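# Press the red block fully onto the blue block

## Task

Push the red block down onto the blue block so it seats completely, flat against it rather than resting on its studs, with both blocks ending up on the table. Alignment must be close and a firm press is needed; the joined pair must stay assembled without the robot holding it. Afterwards, open the gripper and pull the arm away.

## Robot and tools

ROBOT. A single six-joint arm (a Trossen wxai follower) with a two-finger parallel gripper. Joint order, used everywhere: waist, shoulder, elbow, wrist pitch, wrist yaw, wrist roll. Stated ranges in radians: waist -3.054 to 3.054, shoulder 0.000 to 3.142, elbow 0.000 to 2.356, wrist pitch -1.571 to 1.571, wrist yaw -1.571 to 1.571, wrist roll -3.142 to 3.142. The true end of any joint may sit up to 0.010 rad either side of these. The fingers point along the gripper's +x axis and close along its y axis. end_effector_position marks the spot midway between the finger pads, roughly 3 to 4 cm short of the fingertips.

FRAME. Positions in results use the scene frame: origin on the tabletop straight under the arm's base, +z upward, +y to the left when facing along +x. Metres for positions, m/s and rad/s for velocities. The base may be slightly tilted, and the reported hand position can be somewhat off, especially far out.

execute_actions. Argument actions is a list holding zero or one item. An empty list just reports the current state. An item with rows is a motion: rows is a list of 1 to 15 rows, and steps (1 to 15, default 15) is how many control steps of 1/30 s to run; each row covers one step and the final row repeats to fill any remaining steps. Every row has exactly 7 plain numbers: six absolute joint target angles in radians (joint space, same order and format as the Joint positions line, not Cartesian), then the gripper opening. An item with only steps (up to 300) is a wait with no new command. Optional pictures (boolean) chooses whether camera images come back; they come by default. A call gets refused, sending nothing, if some target exceeds its joint's stated end by more than 0.010 rad and is also further out than that joint's last reported angle. Targets beyond a real end are clipped to it, reported as "joint sent to its limit" (possibly about an earlier action); no such message does not prove there is room left.

OPENING. Range -1 to 1: +1 fully open (pad gap 0.088 m), empty fingers touch near -0.80, and values below that change nothing. Closing from fully open takes at least about 0.5 s. grip_measured gives the measured opening on the same scale. To hold a part, command about 0.07 below grip_measured; a smaller margin grips more gently. Readings may carry a constant offset of about 1 mm, and while squeezing something hard they read up to ~3 mm (0.061) narrower than the pads really are. Parts thinner than ~3 mm get proportionally less force. Pad force tops out around 34 to 49 N.

MOTION. Each joint's target is kept within a lead of its measured angle: 0.211 rad for waist, shoulder and elbow, 0.213 wrist pitch, 0.267 wrist yaw, 0.228 wrist roll. If targets would put the hand over 70 mm from where it is, all are pulled back toward the measured angles. So large moves need several calls. Friction can leave a joint short of its target, especially at long reach, and tiny changes may not move it at all; check Joint positions after each move. Between calls the arm continues toward the last row sent until it has nearly stopped or a step is HELD; to press further you must send a new action.

RESULTS. The state line lists end_effector_position, end_effector_quat_wxyz and velocities. Joint positions and Joint velocities give the six joints (rad, rad/s) then the pad gap (m, m/s). "joint command not followed" means the clearance check altered or blocked targets (mounting blocks and posts count as arm parts). HELD flags steps where the row was not fully sent. MOTOR HOT appears from 50 °C; at 95 °C an OVER-TEMPERATURE FAULT holds the arm until it cools, and if it does not cool within 30 to 60 s the arm loses power and goes limp. Holding loads heats motors, even while idle.

TORQUE FAULT. Contact torque reaching a load limit halts the arm for 10 s and drops the rest of the call. Limits in N m: waist 17.6, shoulder 21.8, elbow 21.7, wrist pitch 5.74, wrist yaw 5.72, wrist roll 5.36; a carried object's weight counts. Since the press must be firm, build force gradually and watch these.

zoom_image. camera is one of cam_head_left, cam_head_right, cam_wrist; region is [x0, y0, x1, y1] in pixels of that camera's latest 504x504 image, origin top-left, at most 504 by 504. It gives a closer, sharper view. Calibration (K, distortion, T_world_to_cam) for each camera was supplied and may be off by a few degrees and millimetres; the wrist camera's pose follows the reported joints.

read_manual. Optional section, only "licences"; returns licence text and moves nothing.

finished_scene. Argument scene, the number of the current scene. It ends the scene permanently and reports whether the goal was met; the result then holds the next task. Call it only after releasing the blocks and moving clear.

AVOID. Anything leaving the table, dropped or slipping parts, slams, hard hits and excessive pushing. Occasionally an outside force briefly pulls a held part or nudges a loose object, so recheck positions. Prefer smooth motion and modest effort.

Each tool is called as a command line: name --argument value for each argument, lists and objects as JSON in quotes; but a table of rows of numbers goes row by row, as --pt "numbers of a row", without its own name.

## Session

execute_actions --actions '[]'

Scene clock: 0.00 s of 11933.50 s.
end_effector_position=(+0.1076, -0.0907, +0.2330) grip_measured=+0.853 end_effector_quat_wxyz=(+0.569, +0.517, +0.587, +0.256) end_effector_velocity=(-0.005, +0.001, -0.001) end_effector_angular_velocity=(-0.003, -0.004, +0.026)
Joint positions: [ 0.461  0.724  0.943 -1.484 -0.247  0.642  0.081]
Joint velocities: [-0.002 -0.002 -0.002 -0.022 -0.007 -0.022 -0.   ]
Heat: hottest waist 24 °C (+0.0 °C/min).

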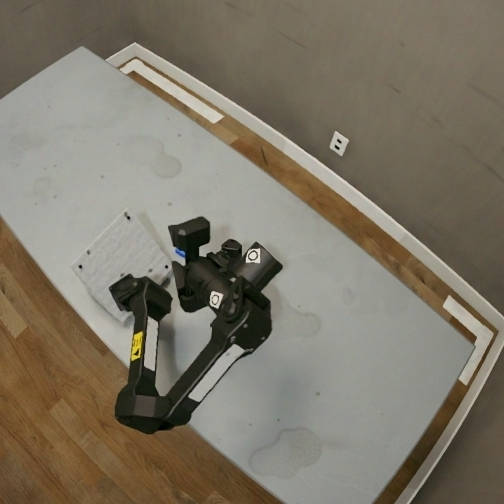

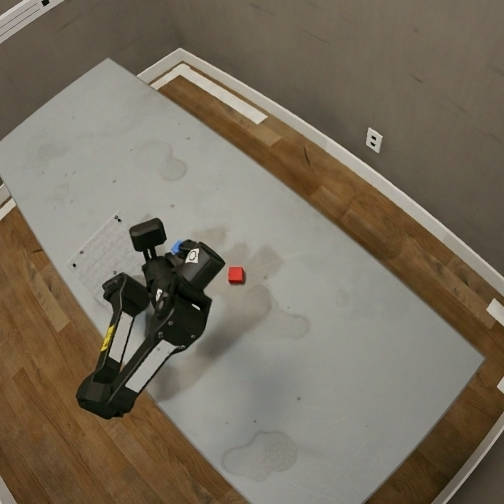

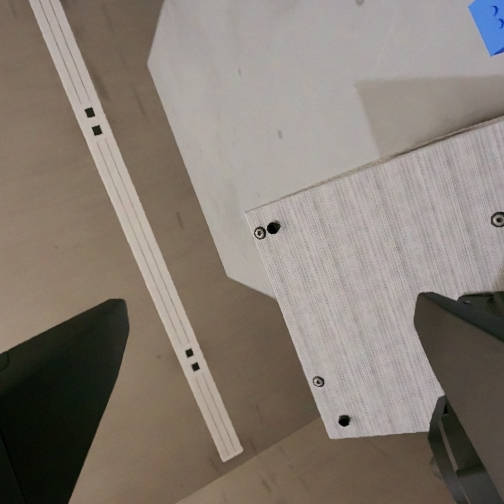

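execute_actions --actions '[{"rows":[[0.352,1.469,1.155,-1.369,0.826,0,1]]}]' --pictures false

execute_actions --actions '[{"steps":30}]'

Scene clock: 20.77 s of 11933.50 s.
end_effector_position=(+0.2418, -0.1673, +0.1224) grip_measured=+1.000 end_effector_quat_wxyz=(+0.705, -0.041, +0.702, +0.092) end_effector_velocity=(+0.047, -0.047, -0.062) end_effector_angular_velocity=(-0.782, +0.109, +0.398)
Joint positions: [ 0.352  1.447  1.147 -1.368  0.752  0.014  0.088]
Joint velocities: [-0.007  0.398 -0.002  0.007  0.74  -0.125  0.   ]
Heat: hottest waist 24 °C (+0.0 °C/min).
Steps of this call (steps 1 to 90: nothing new was sent; then 17.27 s passed at rest; steps 91 to 105: all 15 steps of this action). Readings (joint positions):
91: [0.451 0.745 0.960 -1.485 -0.217 0.605]
92: [0.426 0.782 0.997 -1.464 -0.144 0.550]
94: [0.388 0.892 1.086 -1.397 -0.001 0.426]
98: [0.359 1.119 1.147 -1.377 0.306 0.168]
105: the state above

Scene clock: 21.77 s of 11933.50 s.
end_effector_position=(+0.2449, -0.1753, +0.1201) grip_measured=+1.000 end_effector_quat_wxyz=(+0.704, -0.074, +0.702, +0.074) end_effector_velocity=(-0.001, +0.002, -0.001) end_effector_angular_velocity=(+0.007, +0.002, +0.004)
Joint positions: [ 0.352  1.462  1.147 -1.368  0.823  0.002  0.088]
Joint velocities: [-0.002 -0.002 -0.007  0.007 -0.007 -0.007  0.   ]
Heat: hottest waist 24 °C (+0.0 °C/min).
Steps of this call (steps 1 to 30: the robot went on to your last target). Readings (joint positions):
1: [0.352 1.455 1.147 -1.368 0.774 0.011]
2: [0.352 1.457 1.147 -1.368 0.790 0.008]
4: [0.352 1.457 1.147 -1.368 0.808 0.006]
8: [0.352 1.461 1.147 -1.368 0.819 0.003]
30: the state above
The arm was judged still, so your last target was given up. Only a new action makes it travel on or press farther. Fingers that are still opening or closing keep moving.
camera_calibration (this result's frames):
cam_wrist: T_world_to_cam=[[0.189335, -0.981652, 0.0226227, -0.214306], [-0.915217, -0.168081, 0.366233, 0.183014], [-0.355711, -0.0900453, -0.930248, 0.256194], [0, 0, 0, 1]] pos_world=[0.299204, -0.156544, 0.176147]

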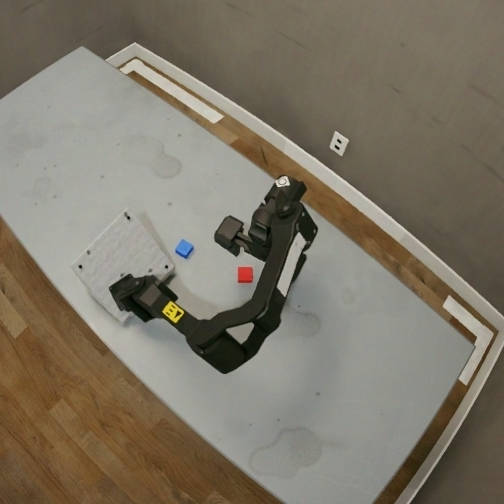

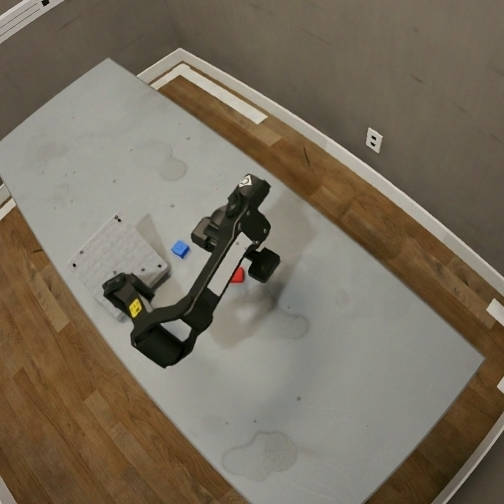

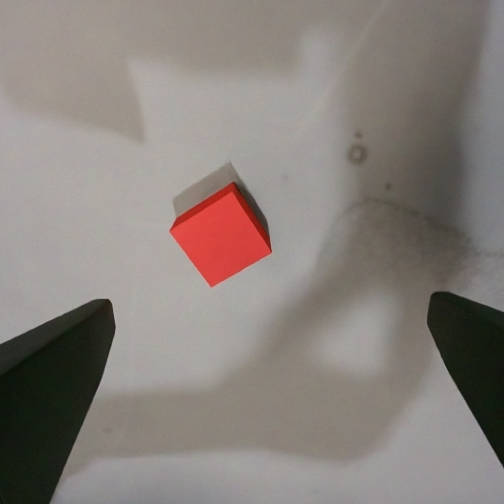

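execute_actions --actions '[{"rows":[[0.33,1.462,1.12,-1.32,0.827,-0.2,1],[0.33,1.462,1.12,-1.32,0.827,-0.35,1],[0.3,1.462,1.08,-1.25,0.827,-0.5,1],[0.3,1.462,1.08,-1.25,0.827,-0.6,1],[0.27,1.46,1.04,-1.17,0.827,-0.7,1],[0.27,1.46,1.04,-1.17,0.827,-0.7,1],[0.27,1.46,1.04,-1.17,0.827,-0.7,1],[0.24,1.46,0.995,-1.1,0.827,-0.75,1],[0.24,1.46,0.995,-1.1,0.827,-0.75,1],[0.21,1.457,0.95,-1.02,0.827,-0.8,1],[0.21,1.457,0.95,-1.02,0.827,-0.8,1],[0.185,1.455,0.92,-0.96,0.827,-0.83,1],[0.185,1.455,0.92,-0.96,0.827,-0.83,1],[0.165,1.454,0.889,-0.914,0.827,-0.83,1]]}]' --pictures false

execute_actions --actions '[{"steps":20}]'

zoom_image --camera "cam_head_left" --region '[150,200,300,320]'

Scene clock: 39.30 s of 11933.50 s.
end_effector_position=(+0.2475, -0.1614, +0.0550) grip_measured=+1.000 end_effector_quat_wxyz=(+0.658, -0.263, +0.655, +0.263) end_effector_velocity=(-0.041, +0.019, -0.119) end_effector_angular_velocity=(+0.004, +0.120, +0.063)
Joint positions: [ 0.187  1.461  0.93  -0.971  0.825 -0.793  0.088]
Joint velocities: [-0.32  -0.002 -0.398  0.564 -0.022 -0.403  0.   ]
Heat: hottest waist 25 °C (+1.5 °C/min).
Steps of this call (steps 1 to 90: nothing new was sent; then 14.03 s passed at rest; steps 91 to 105: all 15 steps of this action). Readings (joint positions):
91: [0.350 1.462 1.146 -1.361 0.823 -0.039]
92: [0.344 1.462 1.143 -1.348 0.823 -0.105]
94: [0.325 1.462 1.122 -1.299 0.825 -0.235]
98: [0.277 1.462 1.056 -1.189 0.825 -0.496]
105: the state above

Scene clock: 39.97 s of 11933.50 s.
end_effector_position=(+0.2461, -0.1596, +0.0463) grip_measured=+1.000 end_effector_quat_wxyz=(+0.657, -0.264, +0.655, +0.264) end_effector_velocity=(-0.003, +0.002, -0.001) end_effector_angular_velocity=(+0.008, +0.010, +0.015)
Joint positions: [ 0.166  1.461  0.899 -0.916  0.825 -0.828  0.088]
Joint velocities: [-0.002 -0.002 -0.007 -0.007 -0.007 -0.007  0.   ]
Heat: hottest waist 25 °C (+1.5 °C/min).
Steps of this call (steps 1 to 20: the robot went on to your last target). Readings (joint positions):
1: [0.179 1.461 0.919 -0.955 0.825 -0.804]
2: [0.173 1.461 0.910 -0.944 0.825 -0.811]
4: [0.168 1.461 0.902 -0.930 0.825 -0.820]
8: [0.166 1.461 0.900 -0.919 0.825 -0.826]
20: the state above
camera_calibration (this result's frames):
cam_wrist: T_world_to_cam=[[0.677668, -0.734936, 0.0252049, -0.278385], [-0.690422, -0.624076, 0.365849, 0.085717], [-0.253146, -0.265326, -0.930333, 0.136179], [0, 0, 0, 1]] pos_world=[0.282307, -0.11497, 0.102349]

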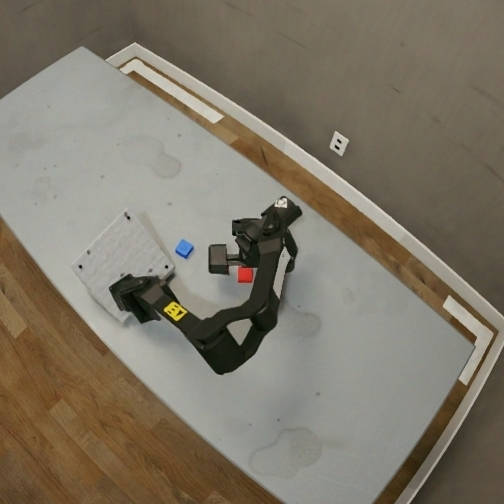

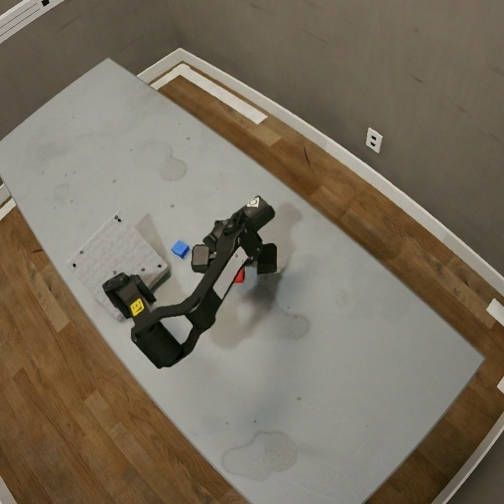

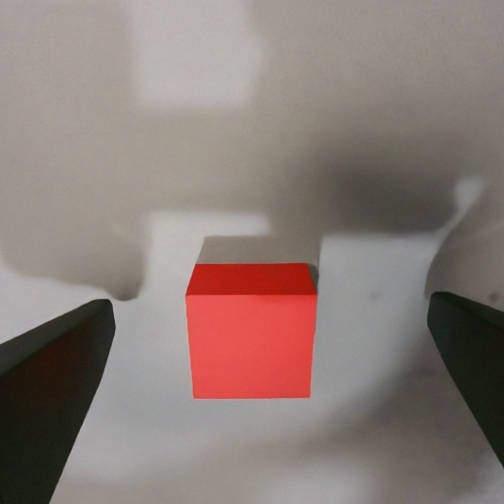

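Region (150, 200, 300, 320) of cam_head_left's 504x504 image, scaled by 3.360, with more detail than that image has; it fills the top 403 rows of this view, and the rest is white.

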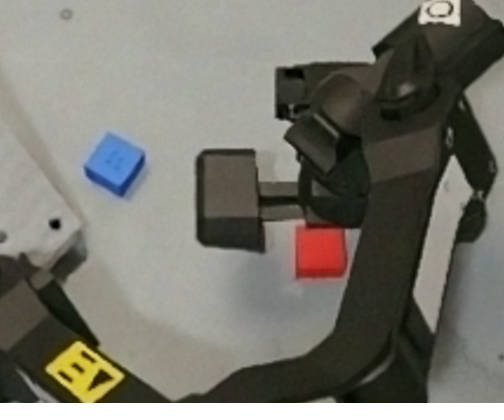

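execute_actions --actions '[{"rows":[[0.156,1.448,0.87,-0.892,0.827,-0.84,0.4]]}]' --pictures false

execute_actions --actions '[{"rows":[[0.156,1.448,0.87,-0.892,0.827,-0.84,-0.3]]}]'

Scene clock: 44.50 s of 11933.50 s.
end_effector_position=(+0.2437, -0.1584, +0.0422) grip_measured=+0.405 end_effector_quat_wxyz=(+0.657, -0.264, +0.656, +0.263) end_effector_velocity=(-0.001, -0.001, -0.001) end_effector_angular_velocity=(-0.007, +0.001, -0.025)
Joint positions: [ 0.157  1.458  0.879 -0.895  0.825 -0.838  0.059]
Joint velocities: [-0.002 -0.002 -0.007  0.007  0.007  0.022 -0.002]
Heat: hottest waist 25 °C (+1.3 °C/min).
Steps of this call (steps 1 to 15: the robot went on to your last target; steps 16 to 90: nothing new was sent; then 1.03 s passed at rest; steps 91 to 105: all 15 steps of this action). Readings (joint positions):
91: [0.165 1.461 0.895 -0.911 0.825 -0.830]
92: [0.163 1.459 0.891 -0.904 0.825 -0.832]
94: [0.159 1.458 0.884 -0.901 0.825 -0.835]
98: [0.157 1.458 0.879 -0.896 0.825 -0.837]
105: the state above

Scene clock: 45.00 s of 11933.50 s.
end_effector_position=(+0.2438, -0.1587, +0.0425) grip_measured=-0.171 end_effector_quat_wxyz=(+0.657, -0.264, +0.655, +0.263) end_effector_velocity=(-0.001, -0.000, +0.000) end_effector_angular_velocity=(+0.007, +0.003, +0.022)
Joint positions: [ 0.157  1.456  0.879 -0.894  0.825 -0.838  0.031]
Joint velocities: [-0.002 -0.002  0.002 -0.007 -0.007 -0.022 -0.   ]
Heat: hottest waist 25 °C (+1.3 °C/min).
Steps of this call (steps 1 to 15: all 15 steps of this action). Readings (joint positions):
1: [0.157 1.458 0.879 -0.895 0.825 -0.838]
2: [0.157 1.458 0.879 -0.895 0.825 -0.838]
4: [0.157 1.458 0.879 -0.895 0.825 -0.838]
8: [0.157 1.456 0.879 -0.894 0.825 -0.838]
15: the state above
camera_calibration (this result's frames):
cam_wrist: T_world_to_cam=[[0.676186, -0.736296, 0.0253366, -0.275857], [-0.691303, -0.622226, 0.367334, 0.0864749], [-0.254701, -0.265901, -0.929744, 0.132536], [0, 0, 0, 1]] pos_world=[0.280068, -0.114064, 0.0984486]

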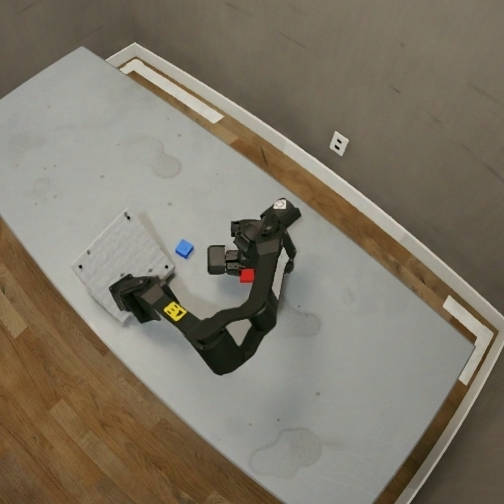

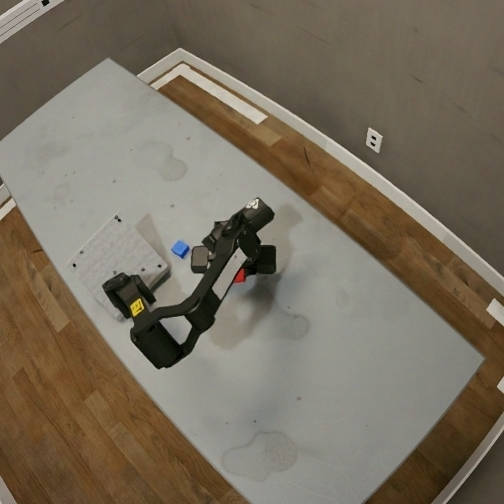

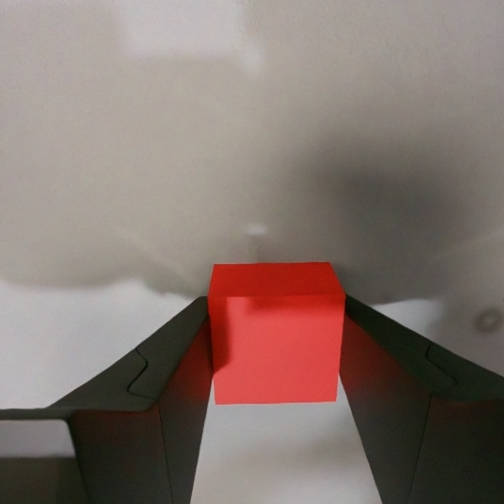

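execute_actions --actions '[{"rows":[[0.19,1.46,0.92,-0.97,0.827,-0.8,-0.3],[0.19,1.46,0.92,-0.97,0.827,-0.8,-0.3],[0.19,1.46,0.92,-0.97,0.827,-0.8,-0.3],[0.25,1.46,1.0,-1.1,0.827,-0.6,-0.3],[0.25,1.46,1.0,-1.1,0.827,-0.6,-0.3],[0.25,1.46,1.0,-1.1,0.827,-0.6,-0.3],[0.34,1.47,1.1,-1.3,0.827,-0.2,-0.3]]}]' --pictures false

execute_actions --actions '[{"rows":[[0.45,1.53,1.03,-1.27,0.79,0.1,-0.3],[0.45,1.53,1.03,-1.27,0.79,0.1,-0.3],[0.45,1.53,1.03,-1.27,0.79,0.1,-0.3],[0.58,1.61,0.95,-1.22,0.75,0.3,-0.3],[0.58,1.61,0.95,-1.22,0.75,0.3,-0.3],[0.58,1.61,0.95,-1.22,0.75,0.3,-0.3],[0.7,1.69,0.87,-1.17,0.71,0.5,-0.3],[0.7,1.69,0.87,-1.17,0.71,0.5,-0.3],[0.7,1.69,0.87,-1.17,0.71,0.5,-0.3],[0.802,1.77,0.78,-1.116,0.679,0.5,-0.3]]}]' --pictures false

execute_actions --actions '[{"steps":20}]'

Scene clock: 65.83 s of 11933.50 s.
end_effector_position=(+0.2445, -0.1668, +0.1062) grip_measured=-0.171 end_effector_quat_wxyz=(+0.691, -0.150, +0.691, +0.149) end_effector_velocity=(-0.020, -0.001, +0.001) end_effector_angular_velocity=(-0.006, +0.069, -0.317)
Joint positions: [ 0.334  1.464  1.086 -1.289  0.826 -0.238  0.031]
Joint velocities: [ 0.007 -0.007 -0.007 -0.11  -0.007  0.403 -0.   ]
Heat: hottest waist 26 °C (+2.0 °C/min).
Steps of this call (steps 1 to 15: the robot went on to your last target; steps 16 to 90: nothing new was sent; then 17.33 s passed at rest; steps 91 to 105: all 15 steps of this action). Readings (joint positions):
91: [0.160 1.456 0.882 -0.906 0.825 -0.831]
92: [0.167 1.456 0.888 -0.928 0.825 -0.823]
94: [0.185 1.456 0.909 -0.978 0.826 -0.768]
98: [0.270 1.464 1.013 -1.155 0.826 -0.556]
105: the state above

Scene clock: 66.33 s of 11933.50 s.
end_effector_position=(+0.2271, -0.0559, +0.1048) grip_measured=-0.171 end_effector_quat_wxyz=(+0.708, -0.077, +0.695, +0.099) end_effector_velocity=(-0.002, -0.004, -0.005) end_effector_angular_velocity=(+0.002, +0.028, -0.020)
Joint positions: [ 0.639  1.648  0.917 -1.195  0.729  0.331  0.031]
Joint velocities: [-0.027 -0.002 -0.002 -0.007 -0.007  0.007 -0.   ]
Heat: hottest waist 26 °C (+2.0 °C/min).
A step of this action was HELD (marked below), so the robot has no last target. The arm can still carry out the HELD step.
Steps of this call (steps 1 to 15: all 15 steps of this action). Readings (joint positions):
1: [0.344 1.472 1.081 -1.289 0.827 -0.186]
2: [0.372 1.480 1.074 -1.284 0.821 -0.118]
4: [0.432 1.516 1.046 -1.266 0.802 0.009]
8: [0.599 1.620 0.947 -1.206 0.746 0.267]
10: [0.655 1.658 0.914 -1.194 0.716 0.332] HELD
11: [0.654 1.662 0.911 -1.195 0.716 0.331] HELD
12: [0.648 1.659 0.912 -1.195 0.722 0.331] HELD
13: [0.643 1.653 0.916 -1.195 0.728 0.331] HELD
14: [0.640 1.648 0.917 -1.195 0.729 0.331] HELD
15: the state above HELD
joint command not followed: on one or more control steps a check withheld the commanded joint targets, and the robot was not sent them on those steps. On the call's last step the targets were still withheld.
cause: the commanded joint targets would bring two parts of the arm too close to each other (joints 1 (waist) to 6 (wrist roll) lie between them); next, command targets that bring no two parts of the arm closer together.

Scene clock: 67.00 s of 11933.50 s.
end_effector_position=(+0.2271, -0.0559, +0.1048) grip_measured=-0.171 end_effector_quat_wxyz=(+0.708, -0.077, +0.695, +0.099) end_effector_velocity=(-0.005, +0.001, -0.002) end_effector_angular_velocity=(+0.013, +0.025, +0.011)
Joint positions: [ 0.638  1.648  0.917 -1.195  0.729  0.331  0.031]
Joint velocities: [-0.007 -0.002 -0.007 -0.007 -0.022 -0.007 -0.   ]
Heat: hottest waist 26 °C (+2.0 °C/min).
Steps of this call (steps 1 to 20: nothing new was sent). Readings (joint positions):
1: [0.638 1.648 0.917 -1.195 0.729 0.331]
2: [0.638 1.648 0.917 -1.195 0.729 0.331]
4: [0.638 1.648 0.917 -1.195 0.729 0.331]
8: [0.638 1.648 0.917 -1.195 0.729 0.331]
20: the state above
camera_calibration (this result's frames):
cam_wrist: T_world_to_cam=[[0.227282, -0.973803, -0.00716841, -0.0984377], [-0.912116, -0.215451, 0.348749, 0.190845], [-0.341157, -0.0727258, -0.937189, 0.244755], [0, 0, 0, 1]] pos_world=[0.279946, -0.0369411, 0.162119]

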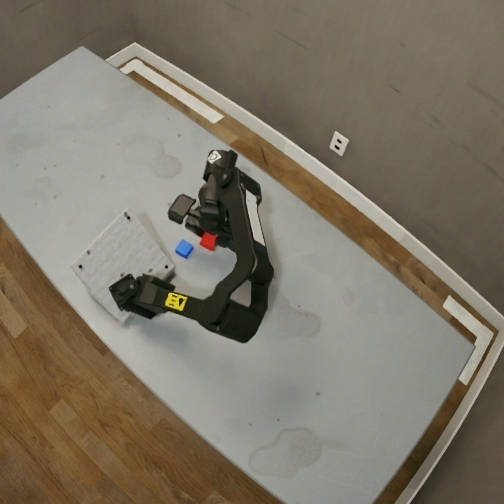

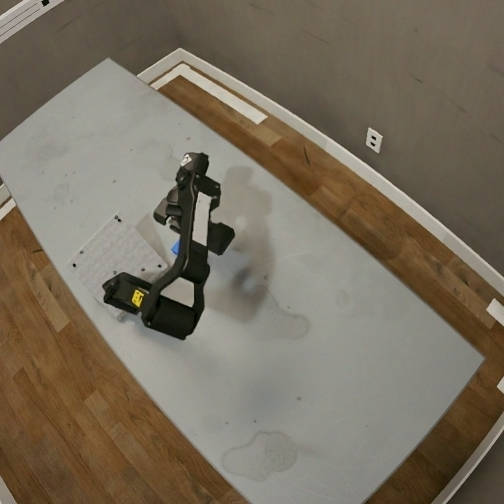

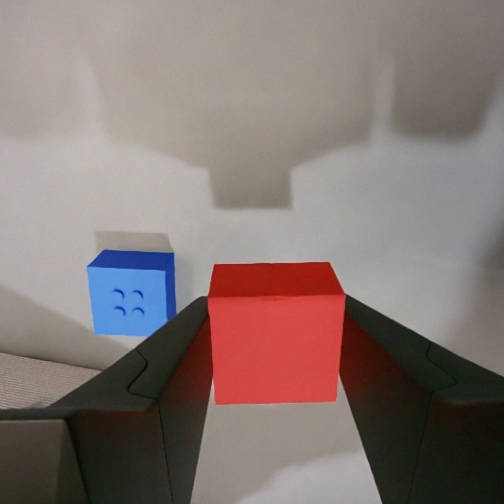

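execute_actions --actions '[{"rows":[[0.68,1.69,0.89,-1.17,0.71,0.55,-0.3],[0.68,1.69,0.89,-1.17,0.71,0.55,-0.3],[0.68,1.69,0.89,-1.17,0.71,0.55,-0.3],[0.68,1.69,0.89,-1.17,0.71,0.55,-0.3],[0.74,1.74,0.85,-1.14,0.7,0.59,-0.3],[0.74,1.74,0.85,-1.14,0.7,0.59,-0.3],[0.74,1.74,0.85,-1.14,0.7,0.59,-0.3],[0.74,1.74,0.85,-1.14,0.7,0.59,-0.3],[0.799,1.794,0.8,-1.109,0.68,0.59,-0.3]]}]' --pictures false

execute_actions --actions '[{"steps":15}]'

Scene clock: 77.17 s of 11933.50 s.
end_effector_position=(+0.2005, -0.0096, +0.0928) grip_measured=-0.171 end_effector_quat_wxyz=(+0.704, -0.071, +0.703, +0.074) end_effector_velocity=(-0.096, +0.065, -0.051) end_effector_angular_velocity=(-0.192, +0.130, +0.284)
Joint positions: [ 0.78   1.774  0.823 -1.122  0.685  0.57   0.031]
Joint velocities: [ 0.261  0.291 -0.271  0.081 -0.081  0.198 -0.   ]
Heat: hottest waist 26 °C (+2.0 °C/min).
Steps of this call (steps 1 to 90: nothing new was sent; then 6.67 s passed at rest; steps 91 to 105: all 15 steps of this action). Readings (joint positions):
91: [0.638 1.648 0.917 -1.195 0.729 0.333]
92: [0.639 1.648 0.917 -1.195 0.729 0.342]
94: [0.642 1.649 0.917 -1.192 0.728 0.373]
98: [0.673 1.674 0.906 -1.173 0.721 0.460]
105: the state above

Scene clock: 77.67 s of 11933.50 s.
end_effector_position=(+0.1883, -0.0063, +0.0831) grip_measured=-0.171 end_effector_quat_wxyz=(+0.692, -0.086, +0.713, +0.074) end_effector_velocity=(+0.059, +0.026, +0.060) end_effector_angular_velocity=(+0.135, -0.290, -0.083)
Joint positions: [ 0.788  1.802  0.784 -1.11   0.677  0.588  0.031]
Joint velocities: [ 0.149 -0.081  0.164  0.037  0.037  0.007 -0.   ]
Heat: hottest waist 26 °C (+2.0 °C/min).
Steps of this call (steps 1 to 15: the robot went on to your last target). Readings (joint positions):
1: [0.787 1.781 0.815 -1.120 0.683 0.575]
2: [0.790 1.785 0.812 -1.117 0.683 0.579]
4: [0.793 1.786 0.810 -1.113 0.683 0.584]
8: [0.784 1.796 0.791 -1.116 0.673 0.587]
15: the state above
camera_calibration (this result's frames):
cam_wrist: T_world_to_cam=[[0.206375, -0.9778, 0.03627, -0.0411806], [-0.900573, -0.175321, 0.397781, 0.167729], [-0.382592, -0.114756, -0.916763, 0.220714], [0, 0, 0, 1]] pos_world=[0.243994, 0.0144681, 0.137117]

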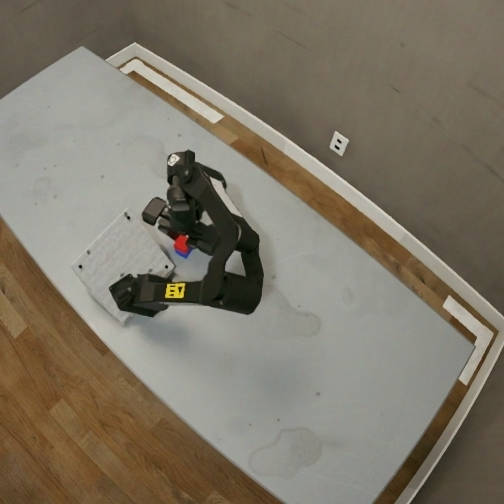

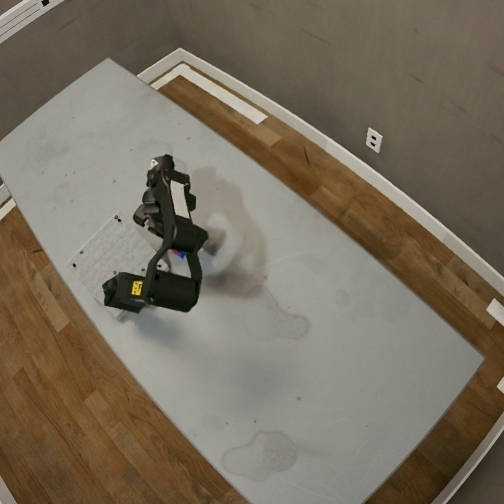

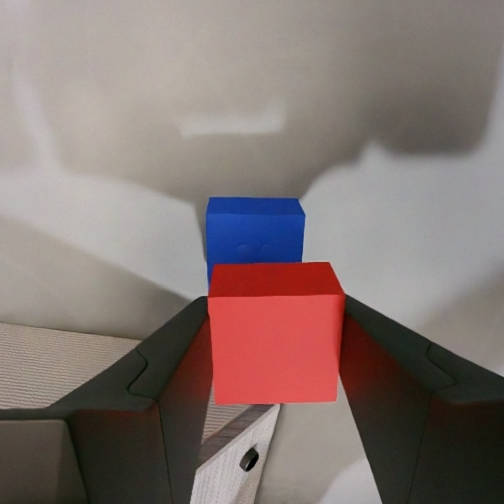

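execute_actions --actions '[{"rows":[[0.77,1.797,0.78,-1.05,0.695,0.56,-0.3],[0.77,1.797,0.78,-1.05,0.695,0.56,-0.3],[0.77,1.797,0.78,-1.05,0.695,0.56,-0.3],[0.742,1.797,0.742,-0.998,0.709,0.533,-0.3]]}]'

Scene clock: 89.60 s of 11933.50 s.
end_effector_position=(+0.1972, -0.0037, +0.0712) grip_measured=-0.171 end_effector_quat_wxyz=(+0.705, -0.069, +0.702, +0.070) end_effector_velocity=(-0.002, +0.001, -0.002) end_effector_angular_velocity=(+0.004, +0.008, +0.022)
Joint positions: [ 0.743  1.798  0.753 -1.001  0.705  0.536  0.031]
Joint velocities: [-0.002  0.002 -0.007  0.007 -0.007 -0.022  0.   ]
Heat: hottest waist 27 °C (+2.0 °C/min).
Steps of this call (steps 1 to 15: the robot went on to your last target; steps 16 to 90: nothing new was sent; then 8.43 s passed at rest; steps 91 to 105: all 15 steps of this action). Readings (joint positions):
91: [0.794 1.799 0.791 -1.102 0.679 0.584]
92: [0.787 1.799 0.791 -1.085 0.682 0.578]
94: [0.774 1.799 0.786 -1.055 0.691 0.564]
98: [0.747 1.798 0.758 -1.015 0.702 0.542]
105: the state above
camera_calibration (this result's frames):
cam_wrist: T_world_to_cam=[[0.175834, -0.984185, 0.0214896, -0.0329191], [-0.917574, -0.155948, 0.365702, 0.186586], [-0.356567, -0.0840212, -0.930484, 0.209457], [0, 0, 0, 1]] pos_world=[0.25168, 0.0142981, 0.127369]

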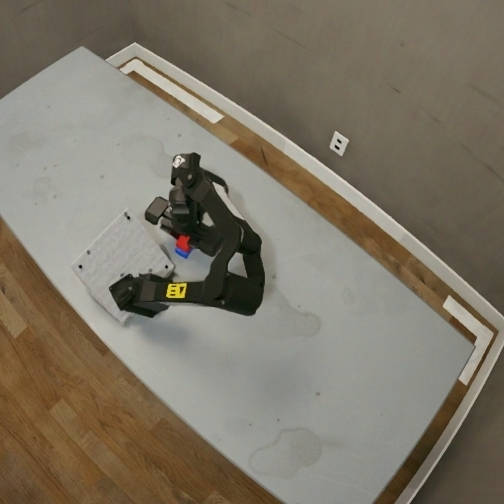

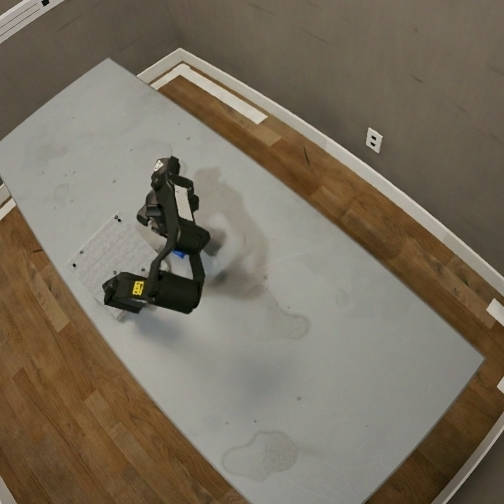

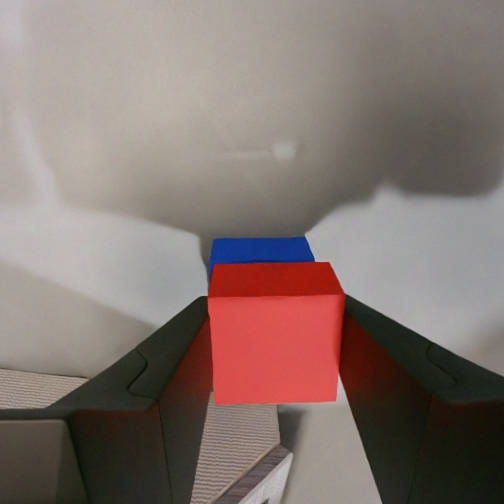

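execute_actions --actions '[{"rows":[[0.737,1.808,0.719,-0.97,0.711,0.528,-0.3]]}]'

zoom_image --camera "cam_wrist" --region '[180,210,370,320]'

zoom_image --camera "cam_head_left" --region '[150,215,220,275]'

Scene clock: 96.13 s of 11933.50 s.
end_effector_position=(+0.1939, -0.0025, +0.0657) grip_measured=-0.171 end_effector_quat_wxyz=(+0.704, -0.069, +0.703, +0.070) end_effector_velocity=(-0.004, -0.002, -0.000) end_effector_angular_velocity=(-0.006, +0.019, +0.005)
Joint positions: [ 0.737  1.801  0.729 -0.972  0.708  0.53   0.031]
Joint velocities: [-0.002 -0.002 -0.002 -0.022 -0.007  0.007 -0.   ]
Heat: hottest waist 27 °C (+2.0 °C/min).
Steps of this call (steps 1 to 15: the robot went on to your last target; steps 16 to 90: nothing new was sent; then 3.03 s passed at rest; steps 91 to 105: all 15 steps of this action). Readings (joint positions):
91: [0.742 1.798 0.749 -0.994 0.707 0.534]
92: [0.741 1.798 0.744 -0.986 0.708 0.533]
94: [0.739 1.800 0.735 -0.980 0.708 0.532]
98: [0.737 1.801 0.729 -0.974 0.708 0.530]
105: the state above
camera_calibration (this result's frames):
cam_wrist: T_world_to_cam=[[0.176217, -0.984097, 0.0223578, -0.0312214], [-0.917104, -0.155885, 0.366906, 0.185632], [-0.357585, -0.0851596, -0.92999, 0.203419], [0, 0, 0, 1]] pos_world=[0.248485, 0.0155355, 0.121766]

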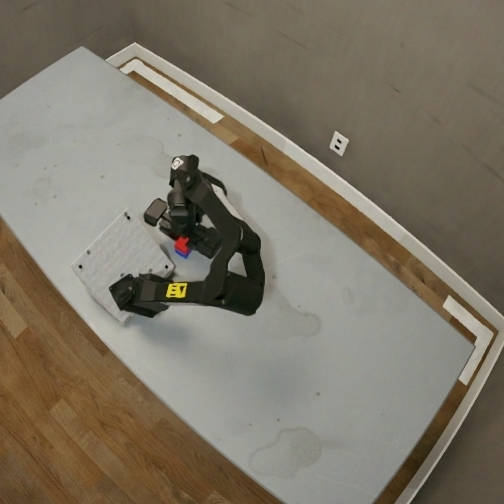

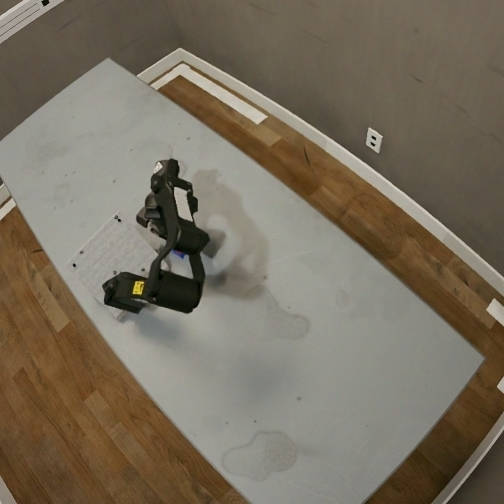

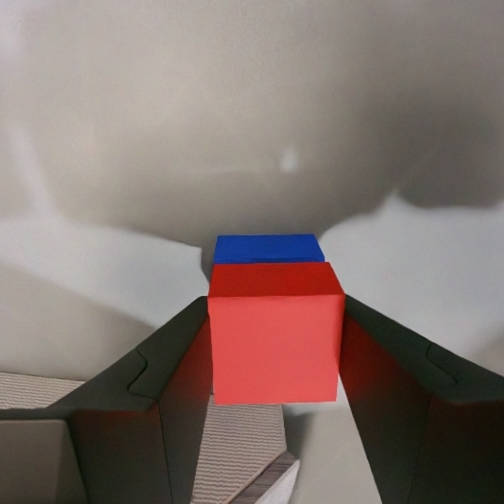

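Region (180, 210, 370, 320) of cam_wrist's 504x504 image, scaled by 2.653, with more detail than that image has; it fills the top 292 rows of this view, and the rest is white.

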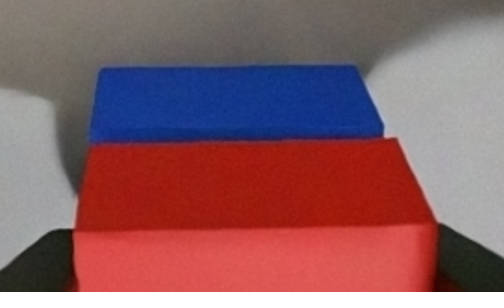

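Region (150, 215, 220, 275) of cam_head_left's 504x504 image, scaled by 7.200, with more detail than that image has; it fills the top 432 rows of this view, and the rest is white.

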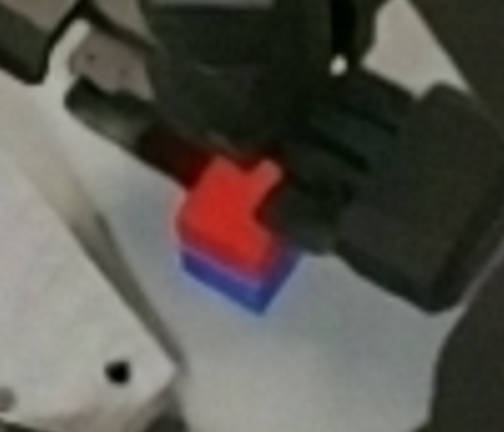

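execute_actions --actions '[{"rows":[[0.731,1.809,0.707,-0.953,0.714,0.531,-0.3]]}]'

zoom_image --camera "cam_wrist" --region '[180,210,370,320]'

Scene clock: 101.63 s of 11933.50 s.
end_effector_position=(+0.1931, -0.0022, +0.0630) grip_measured=-0.171 end_effector_quat_wxyz=(+0.705, -0.067, +0.703, +0.068) end_effector_velocity=(-0.002, -0.001, -0.000) end_effector_angular_velocity=(+0.002, +0.011, +0.010)
Joint positions: [ 0.732  1.802  0.718 -0.957  0.711  0.53   0.031]
Joint velocities: [-0.002 -0.002 -0.002 -0.007 -0.007 -0.007 -0.   ]
Heat: hottest waist 27 °C (+2.0 °C/min).
Steps of this call (steps 1 to 15: the robot went on to your last target; steps 16 to 90: nothing new was sent; then 2.00 s passed at rest; steps 91 to 105: all 15 steps of this action). Readings (joint positions):
91: [0.737 1.801 0.727 -0.969 0.709 0.530]
92: [0.736 1.801 0.725 -0.964 0.709 0.530]
94: [0.733 1.802 0.720 -0.960 0.710 0.530]
98: [0.732 1.802 0.719 -0.957 0.711 0.530]
105: the state above
camera_calibration (this result's frames):
cam_wrist: T_world_to_cam=[[0.170207, -0.985143, 0.0228628, -0.0295924], [-0.918312, -0.15016, 0.366271, 0.186214], [-0.357397, -0.0833372, -0.930227, 0.20063], [0, 0, 0, 1]] pos_world=[0.247744, 0.0155291, 0.119103]

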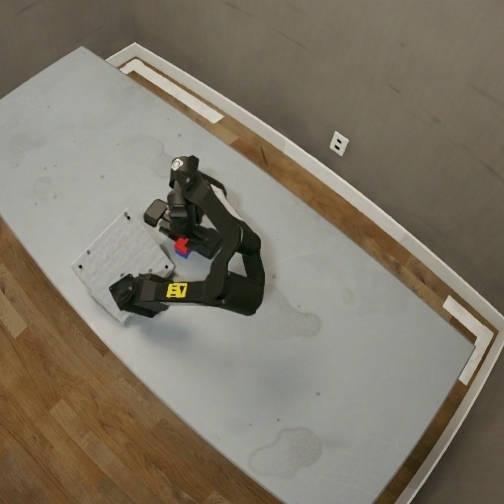

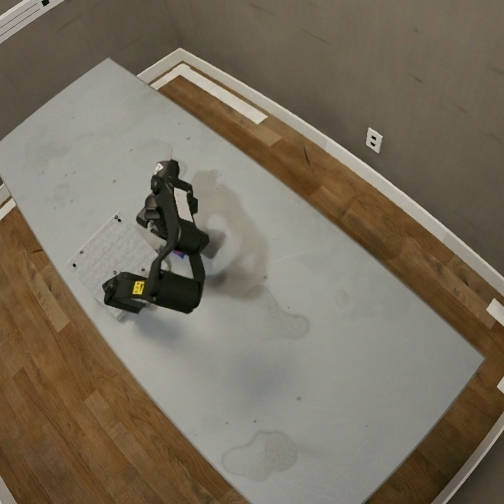

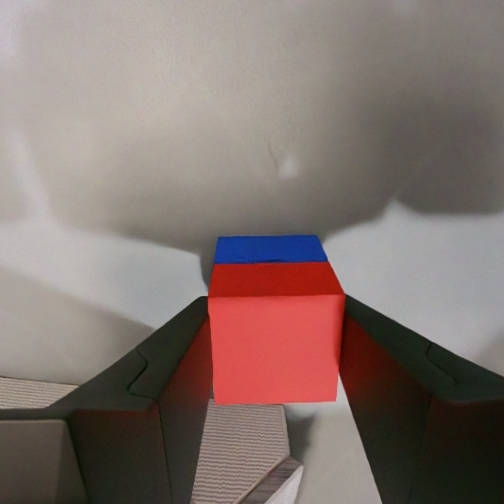

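Region (180, 210, 370, 320) of cam_wrist's 504x504 image, scaled by 2.653, with more detail than that image has; it fills the top 292 rows of this view, and the rest is white.

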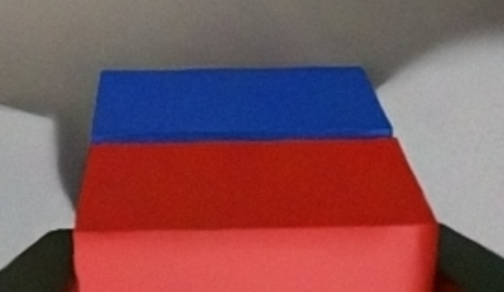

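execute_actions --actions '[{"rows":[[0.724,1.811,0.699,-0.941,0.717,0.523,-0.3],[0.724,1.811,0.699,-0.941,0.717,0.523,-0.3],[0.724,1.811,0.699,-0.941,0.717,0.523,-0.3],[0.717,1.817,0.69,-0.941,0.717,0.523,-0.3],[0.717,1.817,0.69,-0.941,0.717,0.523,-0.3],[0.717,1.817,0.69,-0.941,0.717,0.523,-0.3],[0.71,1.823,0.681,-0.941,0.717,0.523,-0.3],[0.71,1.823,0.681,-0.941,0.717,0.523,-0.3],[0.71,1.823,0.681,-0.941,0.717,0.523,-0.3],[0.7,1.831,0.67,-0.941,0.717,0.523,-0.3]]}]'

zoom_image --camera "cam_wrist" --region '[180,210,370,320]'

zoom_image --camera "cam_head_left" --region '[150,215,220,275]'

Scene clock: 110.63 s of 11933.50 s.
end_effector_position=(+0.1929, -0.0016, +0.0626) grip_measured=-0.171 end_effector_quat_wxyz=(+0.707, -0.069, +0.700, +0.069) end_effector_velocity=(-0.005, -0.005, +0.000) end_effector_angular_velocity=(-0.024, +0.014, +0.033)
Joint positions: [ 0.735  1.801  0.713 -0.948  0.714  0.525  0.031]
Joint velocities: [ 0.002 -0.002 -0.002 -0.037  0.007 -0.007 -0.   ]
Heat: hottest waist 27 °C (+2.0 °C/min).
A step of this action was HELD (marked below), so the robot has no last target. The arm can still carry out the HELD step.
Steps of this call (steps 1 to 15: the robot went on to your last target; steps 16 to 90: nothing new was sent; then 5.50 s passed at rest; steps 91 to 105: all 15 steps of this action). Readings (joint positions):
91: [0.732 1.802 0.717 -0.954 0.711 0.530]
92: [0.732 1.802 0.717 -0.953 0.711 0.529]
94: [0.732 1.802 0.715 -0.950 0.712 0.527]
98: [0.732 1.802 0.711 -0.948 0.712 0.525]
100: [0.734 1.801 0.713 -0.948 0.712 0.525] HELD
101: [0.735 1.801 0.713 -0.948 0.714 0.525] HELD
102: [0.735 1.801 0.713 -0.948 0.714 0.525] HELD
103: [0.735 1.801 0.713 -0.948 0.714 0.525] HELD
104: [0.735 1.801 0.713 -0.948 0.714 0.525] HELD
105: the state above HELD
joint command not followed: on one or more control steps a check withheld the commanded joint targets, and the robot was not sent them on those steps. On the call's last step the targets were still withheld.
cause: the commanded joint targets would bring two parts of the arm too close to each other (joints 1 (waist) to 6 (wrist roll) lie between them); next, command targets that bring no two parts of the arm closer together.
camera_calibration (this result's frames):
cam_wrist: T_world_to_cam=[[0.173773, -0.984504, 0.023574, -0.029688], [-0.92004, -0.153765, 0.360393, 0.187019], [-0.351183, -0.0843154, -0.932503, 0.19916], [0, 0, 0, 1]] pos_world=[0.247165, 0.0163212, 0.119017]

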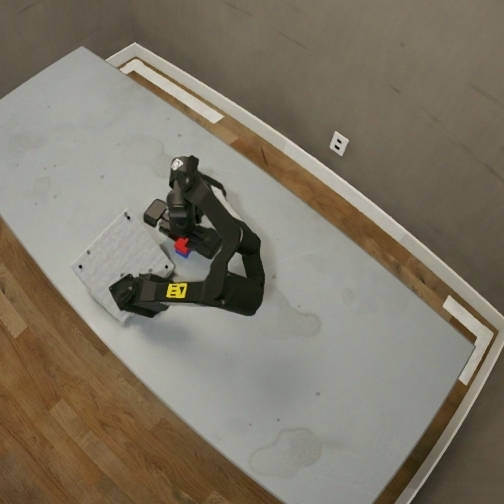

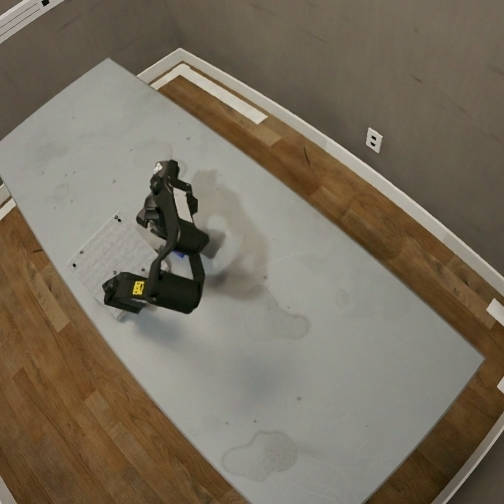

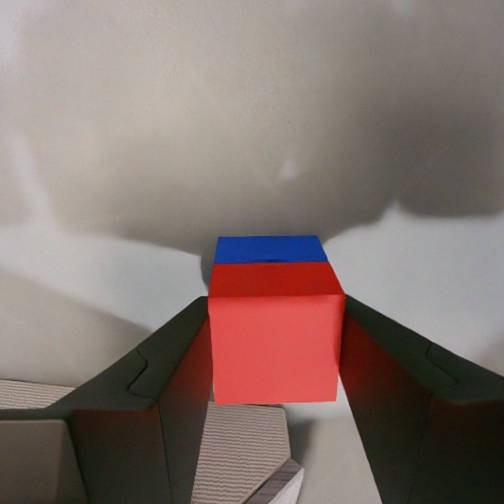

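Region (180, 210, 370, 320) of cam_wrist's 504x504 image, scaled by 2.653, with more detail than that image has; it fills the top 292 rows of this view, and the rest is white.

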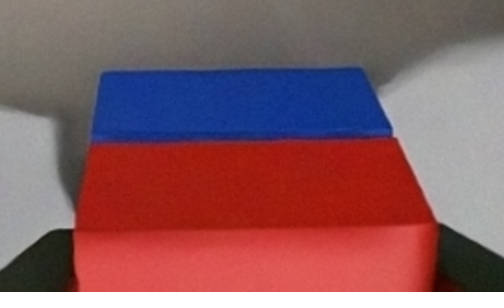

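Region (150, 215, 220, 275) of cam_head_left's 504x504 image, scaled by 7.200, with more detail than that image has; it fills the top 432 rows of this view, and the rest is white.

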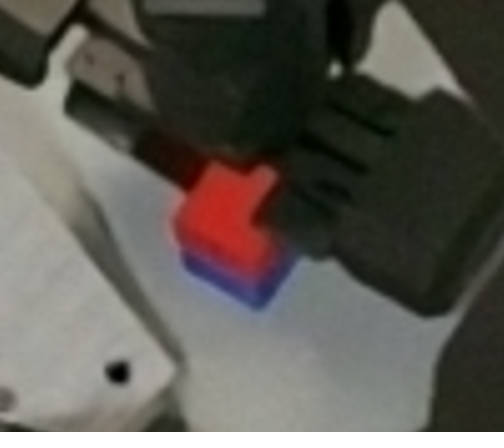

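execute_actions --actions '[{"rows":[[0.735,1.801,0.713,-0.95,0.713,0.525,0.05]],"steps":8}]' --pictures false

execute_actions --actions '[{"rows":[[0.765,1.798,0.755,-1.01,0.697,0.57,0.05],[0.765,1.798,0.755,-1.01,0.697,0.57,0.05],[0.765,1.798,0.755,-1.01,0.697,0.57,0.05],[0.765,1.798,0.755,-1.01,0.697,0.57,0.05],[0.795,1.795,0.788,-1.067,0.681,0.61,0.05]]}]' --pictures false

execute_actions --actions '[{"rows":[[0.795,1.795,0.788,-1.067,0.681,1.0,-0.65]]}]' --pictures false

execute_actions --actions '[{"rows":[[0.778,1.805,0.756,-1.043,0.69,1.0,-0.65],[0.778,1.805,0.756,-1.043,0.69,1.0,-0.65],[0.778,1.805,0.756,-1.043,0.69,1.0,-0.65],[0.778,1.805,0.756,-1.043,0.69,1.0,-0.65],[0.764,1.807,0.741,-1.015,0.698,1.0,-0.65]]}]'

Scene clock: 120.30 s of 11933.50 s.
end_effector_position=(+0.1929, -0.0016, +0.0626) grip_measured=+0.028 end_effector_quat_wxyz=(+0.707, -0.069, +0.701, +0.069) end_effector_velocity=(-0.004, -0.000, -0.001) end_effector_angular_velocity=(-0.001, +0.010, +0.032)
Joint positions: [ 0.735  1.801  0.713 -0.948  0.714  0.525  0.04 ]
Joint velocities: [ 0.002 -0.002 -0.007 -0.007 -0.007 -0.022  0.01 ]
Heat: hottest waist 27 °C (+1.0 °C/min).
Steps of this call (steps 1 to 90: nothing new was sent; then 6.40 s passed at rest; steps 91 to 98: all 8 steps of this action). Readings (joint positions):
91: [0.735 1.801 0.713 -0.948 0.714 0.525]
92: [0.735 1.801 0.713 -0.948 0.714 0.525]
94: [0.735 1.801 0.713 -0.948 0.714 0.525]
98: the state above

Scene clock: 120.80 s of 11933.50 s.
end_effector_position=(+0.1927, -0.0015, +0.0820) grip_measured=+0.047 end_effector_quat_wxyz=(+0.704, -0.067, +0.704, +0.064) end_effector_velocity=(-0.003, -0.001, +0.000) end_effector_angular_velocity=(-0.007, +0.015, +0.008)
Joint positions: [ 0.791  1.8    0.775 -1.064  0.685  0.607  0.041]
Joint velocities: [ 0.002  0.002  0.002 -0.022 -0.007  0.007 -0.   ]
Heat: hottest waist 27 °C (+1.0 °C/min).
Steps of this call (steps 1 to 15: all 15 steps of this action). Readings (joint positions):
1: [0.737 1.801 0.717 -0.960 0.712 0.534]
2: [0.744 1.801 0.723 -0.978 0.709 0.544]
4: [0.755 1.801 0.733 -0.993 0.704 0.556]
8: [0.784 1.800 0.766 -1.047 0.689 0.595]
15: the state above

Scene clock: 121.30 s of 11933.50 s.
end_effector_position=(+0.1926, -0.0015, +0.0822) grip_measured=-0.645 end_effector_quat_wxyz=(+0.704, +0.070, +0.703, -0.072) end_effector_velocity=(-0.002, +0.002, +0.000) end_effector_angular_velocity=(+0.022, +0.011, -0.017)
Joint positions: [ 0.792  1.8    0.775 -1.065  0.684  0.995  0.007]
Joint velocities: [-0.002 -0.007 -0.002  0.007 -0.022  0.007 -0.002]
Heat: hottest waist 27 °C (+1.0 °C/min).
Steps of this call (steps 1 to 15: all 15 steps of this action). Readings (joint positions):
1: [0.791 1.800 0.775 -1.065 0.684 0.654]
2: [0.792 1.800 0.775 -1.065 0.684 0.722]
4: [0.792 1.800 0.775 -1.065 0.684 0.849]
8: [0.792 1.800 0.775 -1.065 0.684 0.965]
15: the state above

Scene clock: 121.80 s of 11933.50 s.
end_effector_position=(+0.1951, -0.0006, +0.0761) grip_measured=-0.647 end_effector_quat_wxyz=(+0.705, +0.085, +0.699, -0.082) end_effector_velocity=(-0.003, -0.002, +0.000) end_effector_angular_velocity=(-0.004, +0.016, +0.017)
Joint positions: [ 0.771  1.8    0.758 -1.019  0.695  0.998  0.007]
Joint velocities: [-0.002 -0.002  0.002 -0.022 -0.007 -0.007 -0.   ]
Heat: hottest waist 27 °C (+1.0 °C/min).
Steps of this call (steps 1 to 15: all 15 steps of this action). Readings (joint positions):
1: [0.791 1.800 0.775 -1.064 0.684 0.996]
2: [0.788 1.800 0.774 -1.058 0.684 0.996]
4: [0.782 1.800 0.772 -1.051 0.685 0.997]
8: [0.774 1.800 0.762 -1.028 0.692 0.998]
15: the state above
camera_calibration (this result's frames):
cam_wrist: T_world_to_cam=[[-0.254062, -0.967036, 0.0171315, 0.0545989], [-0.900265, 0.242919, 0.361266, 0.180569], [-0.353518, 0.0763609, -0.932306, 0.213105], [0, 0, 0, 1]] pos_world=[0.251768, -0.00733749, 0.13251]

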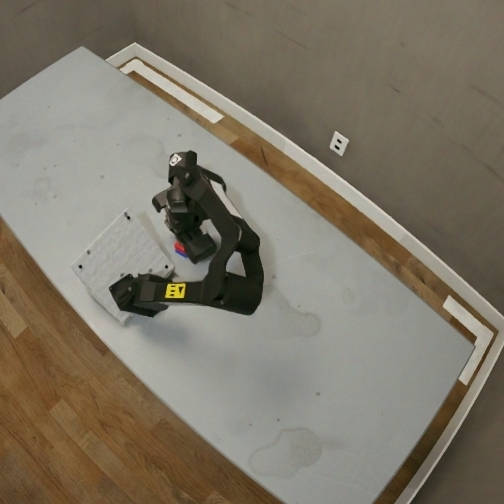

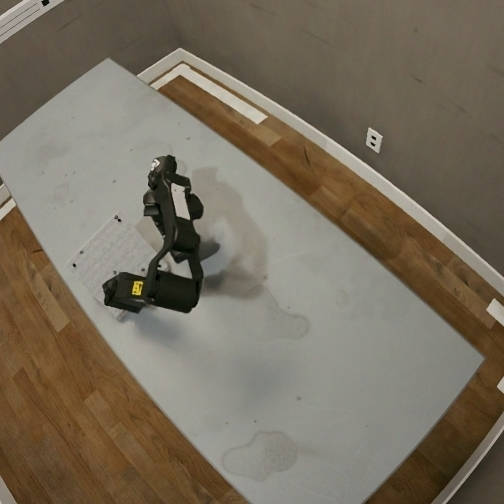

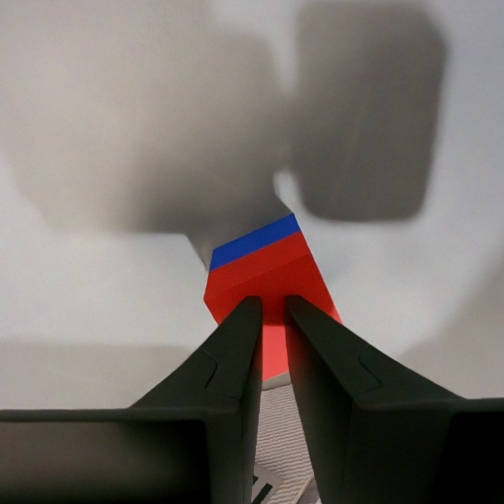

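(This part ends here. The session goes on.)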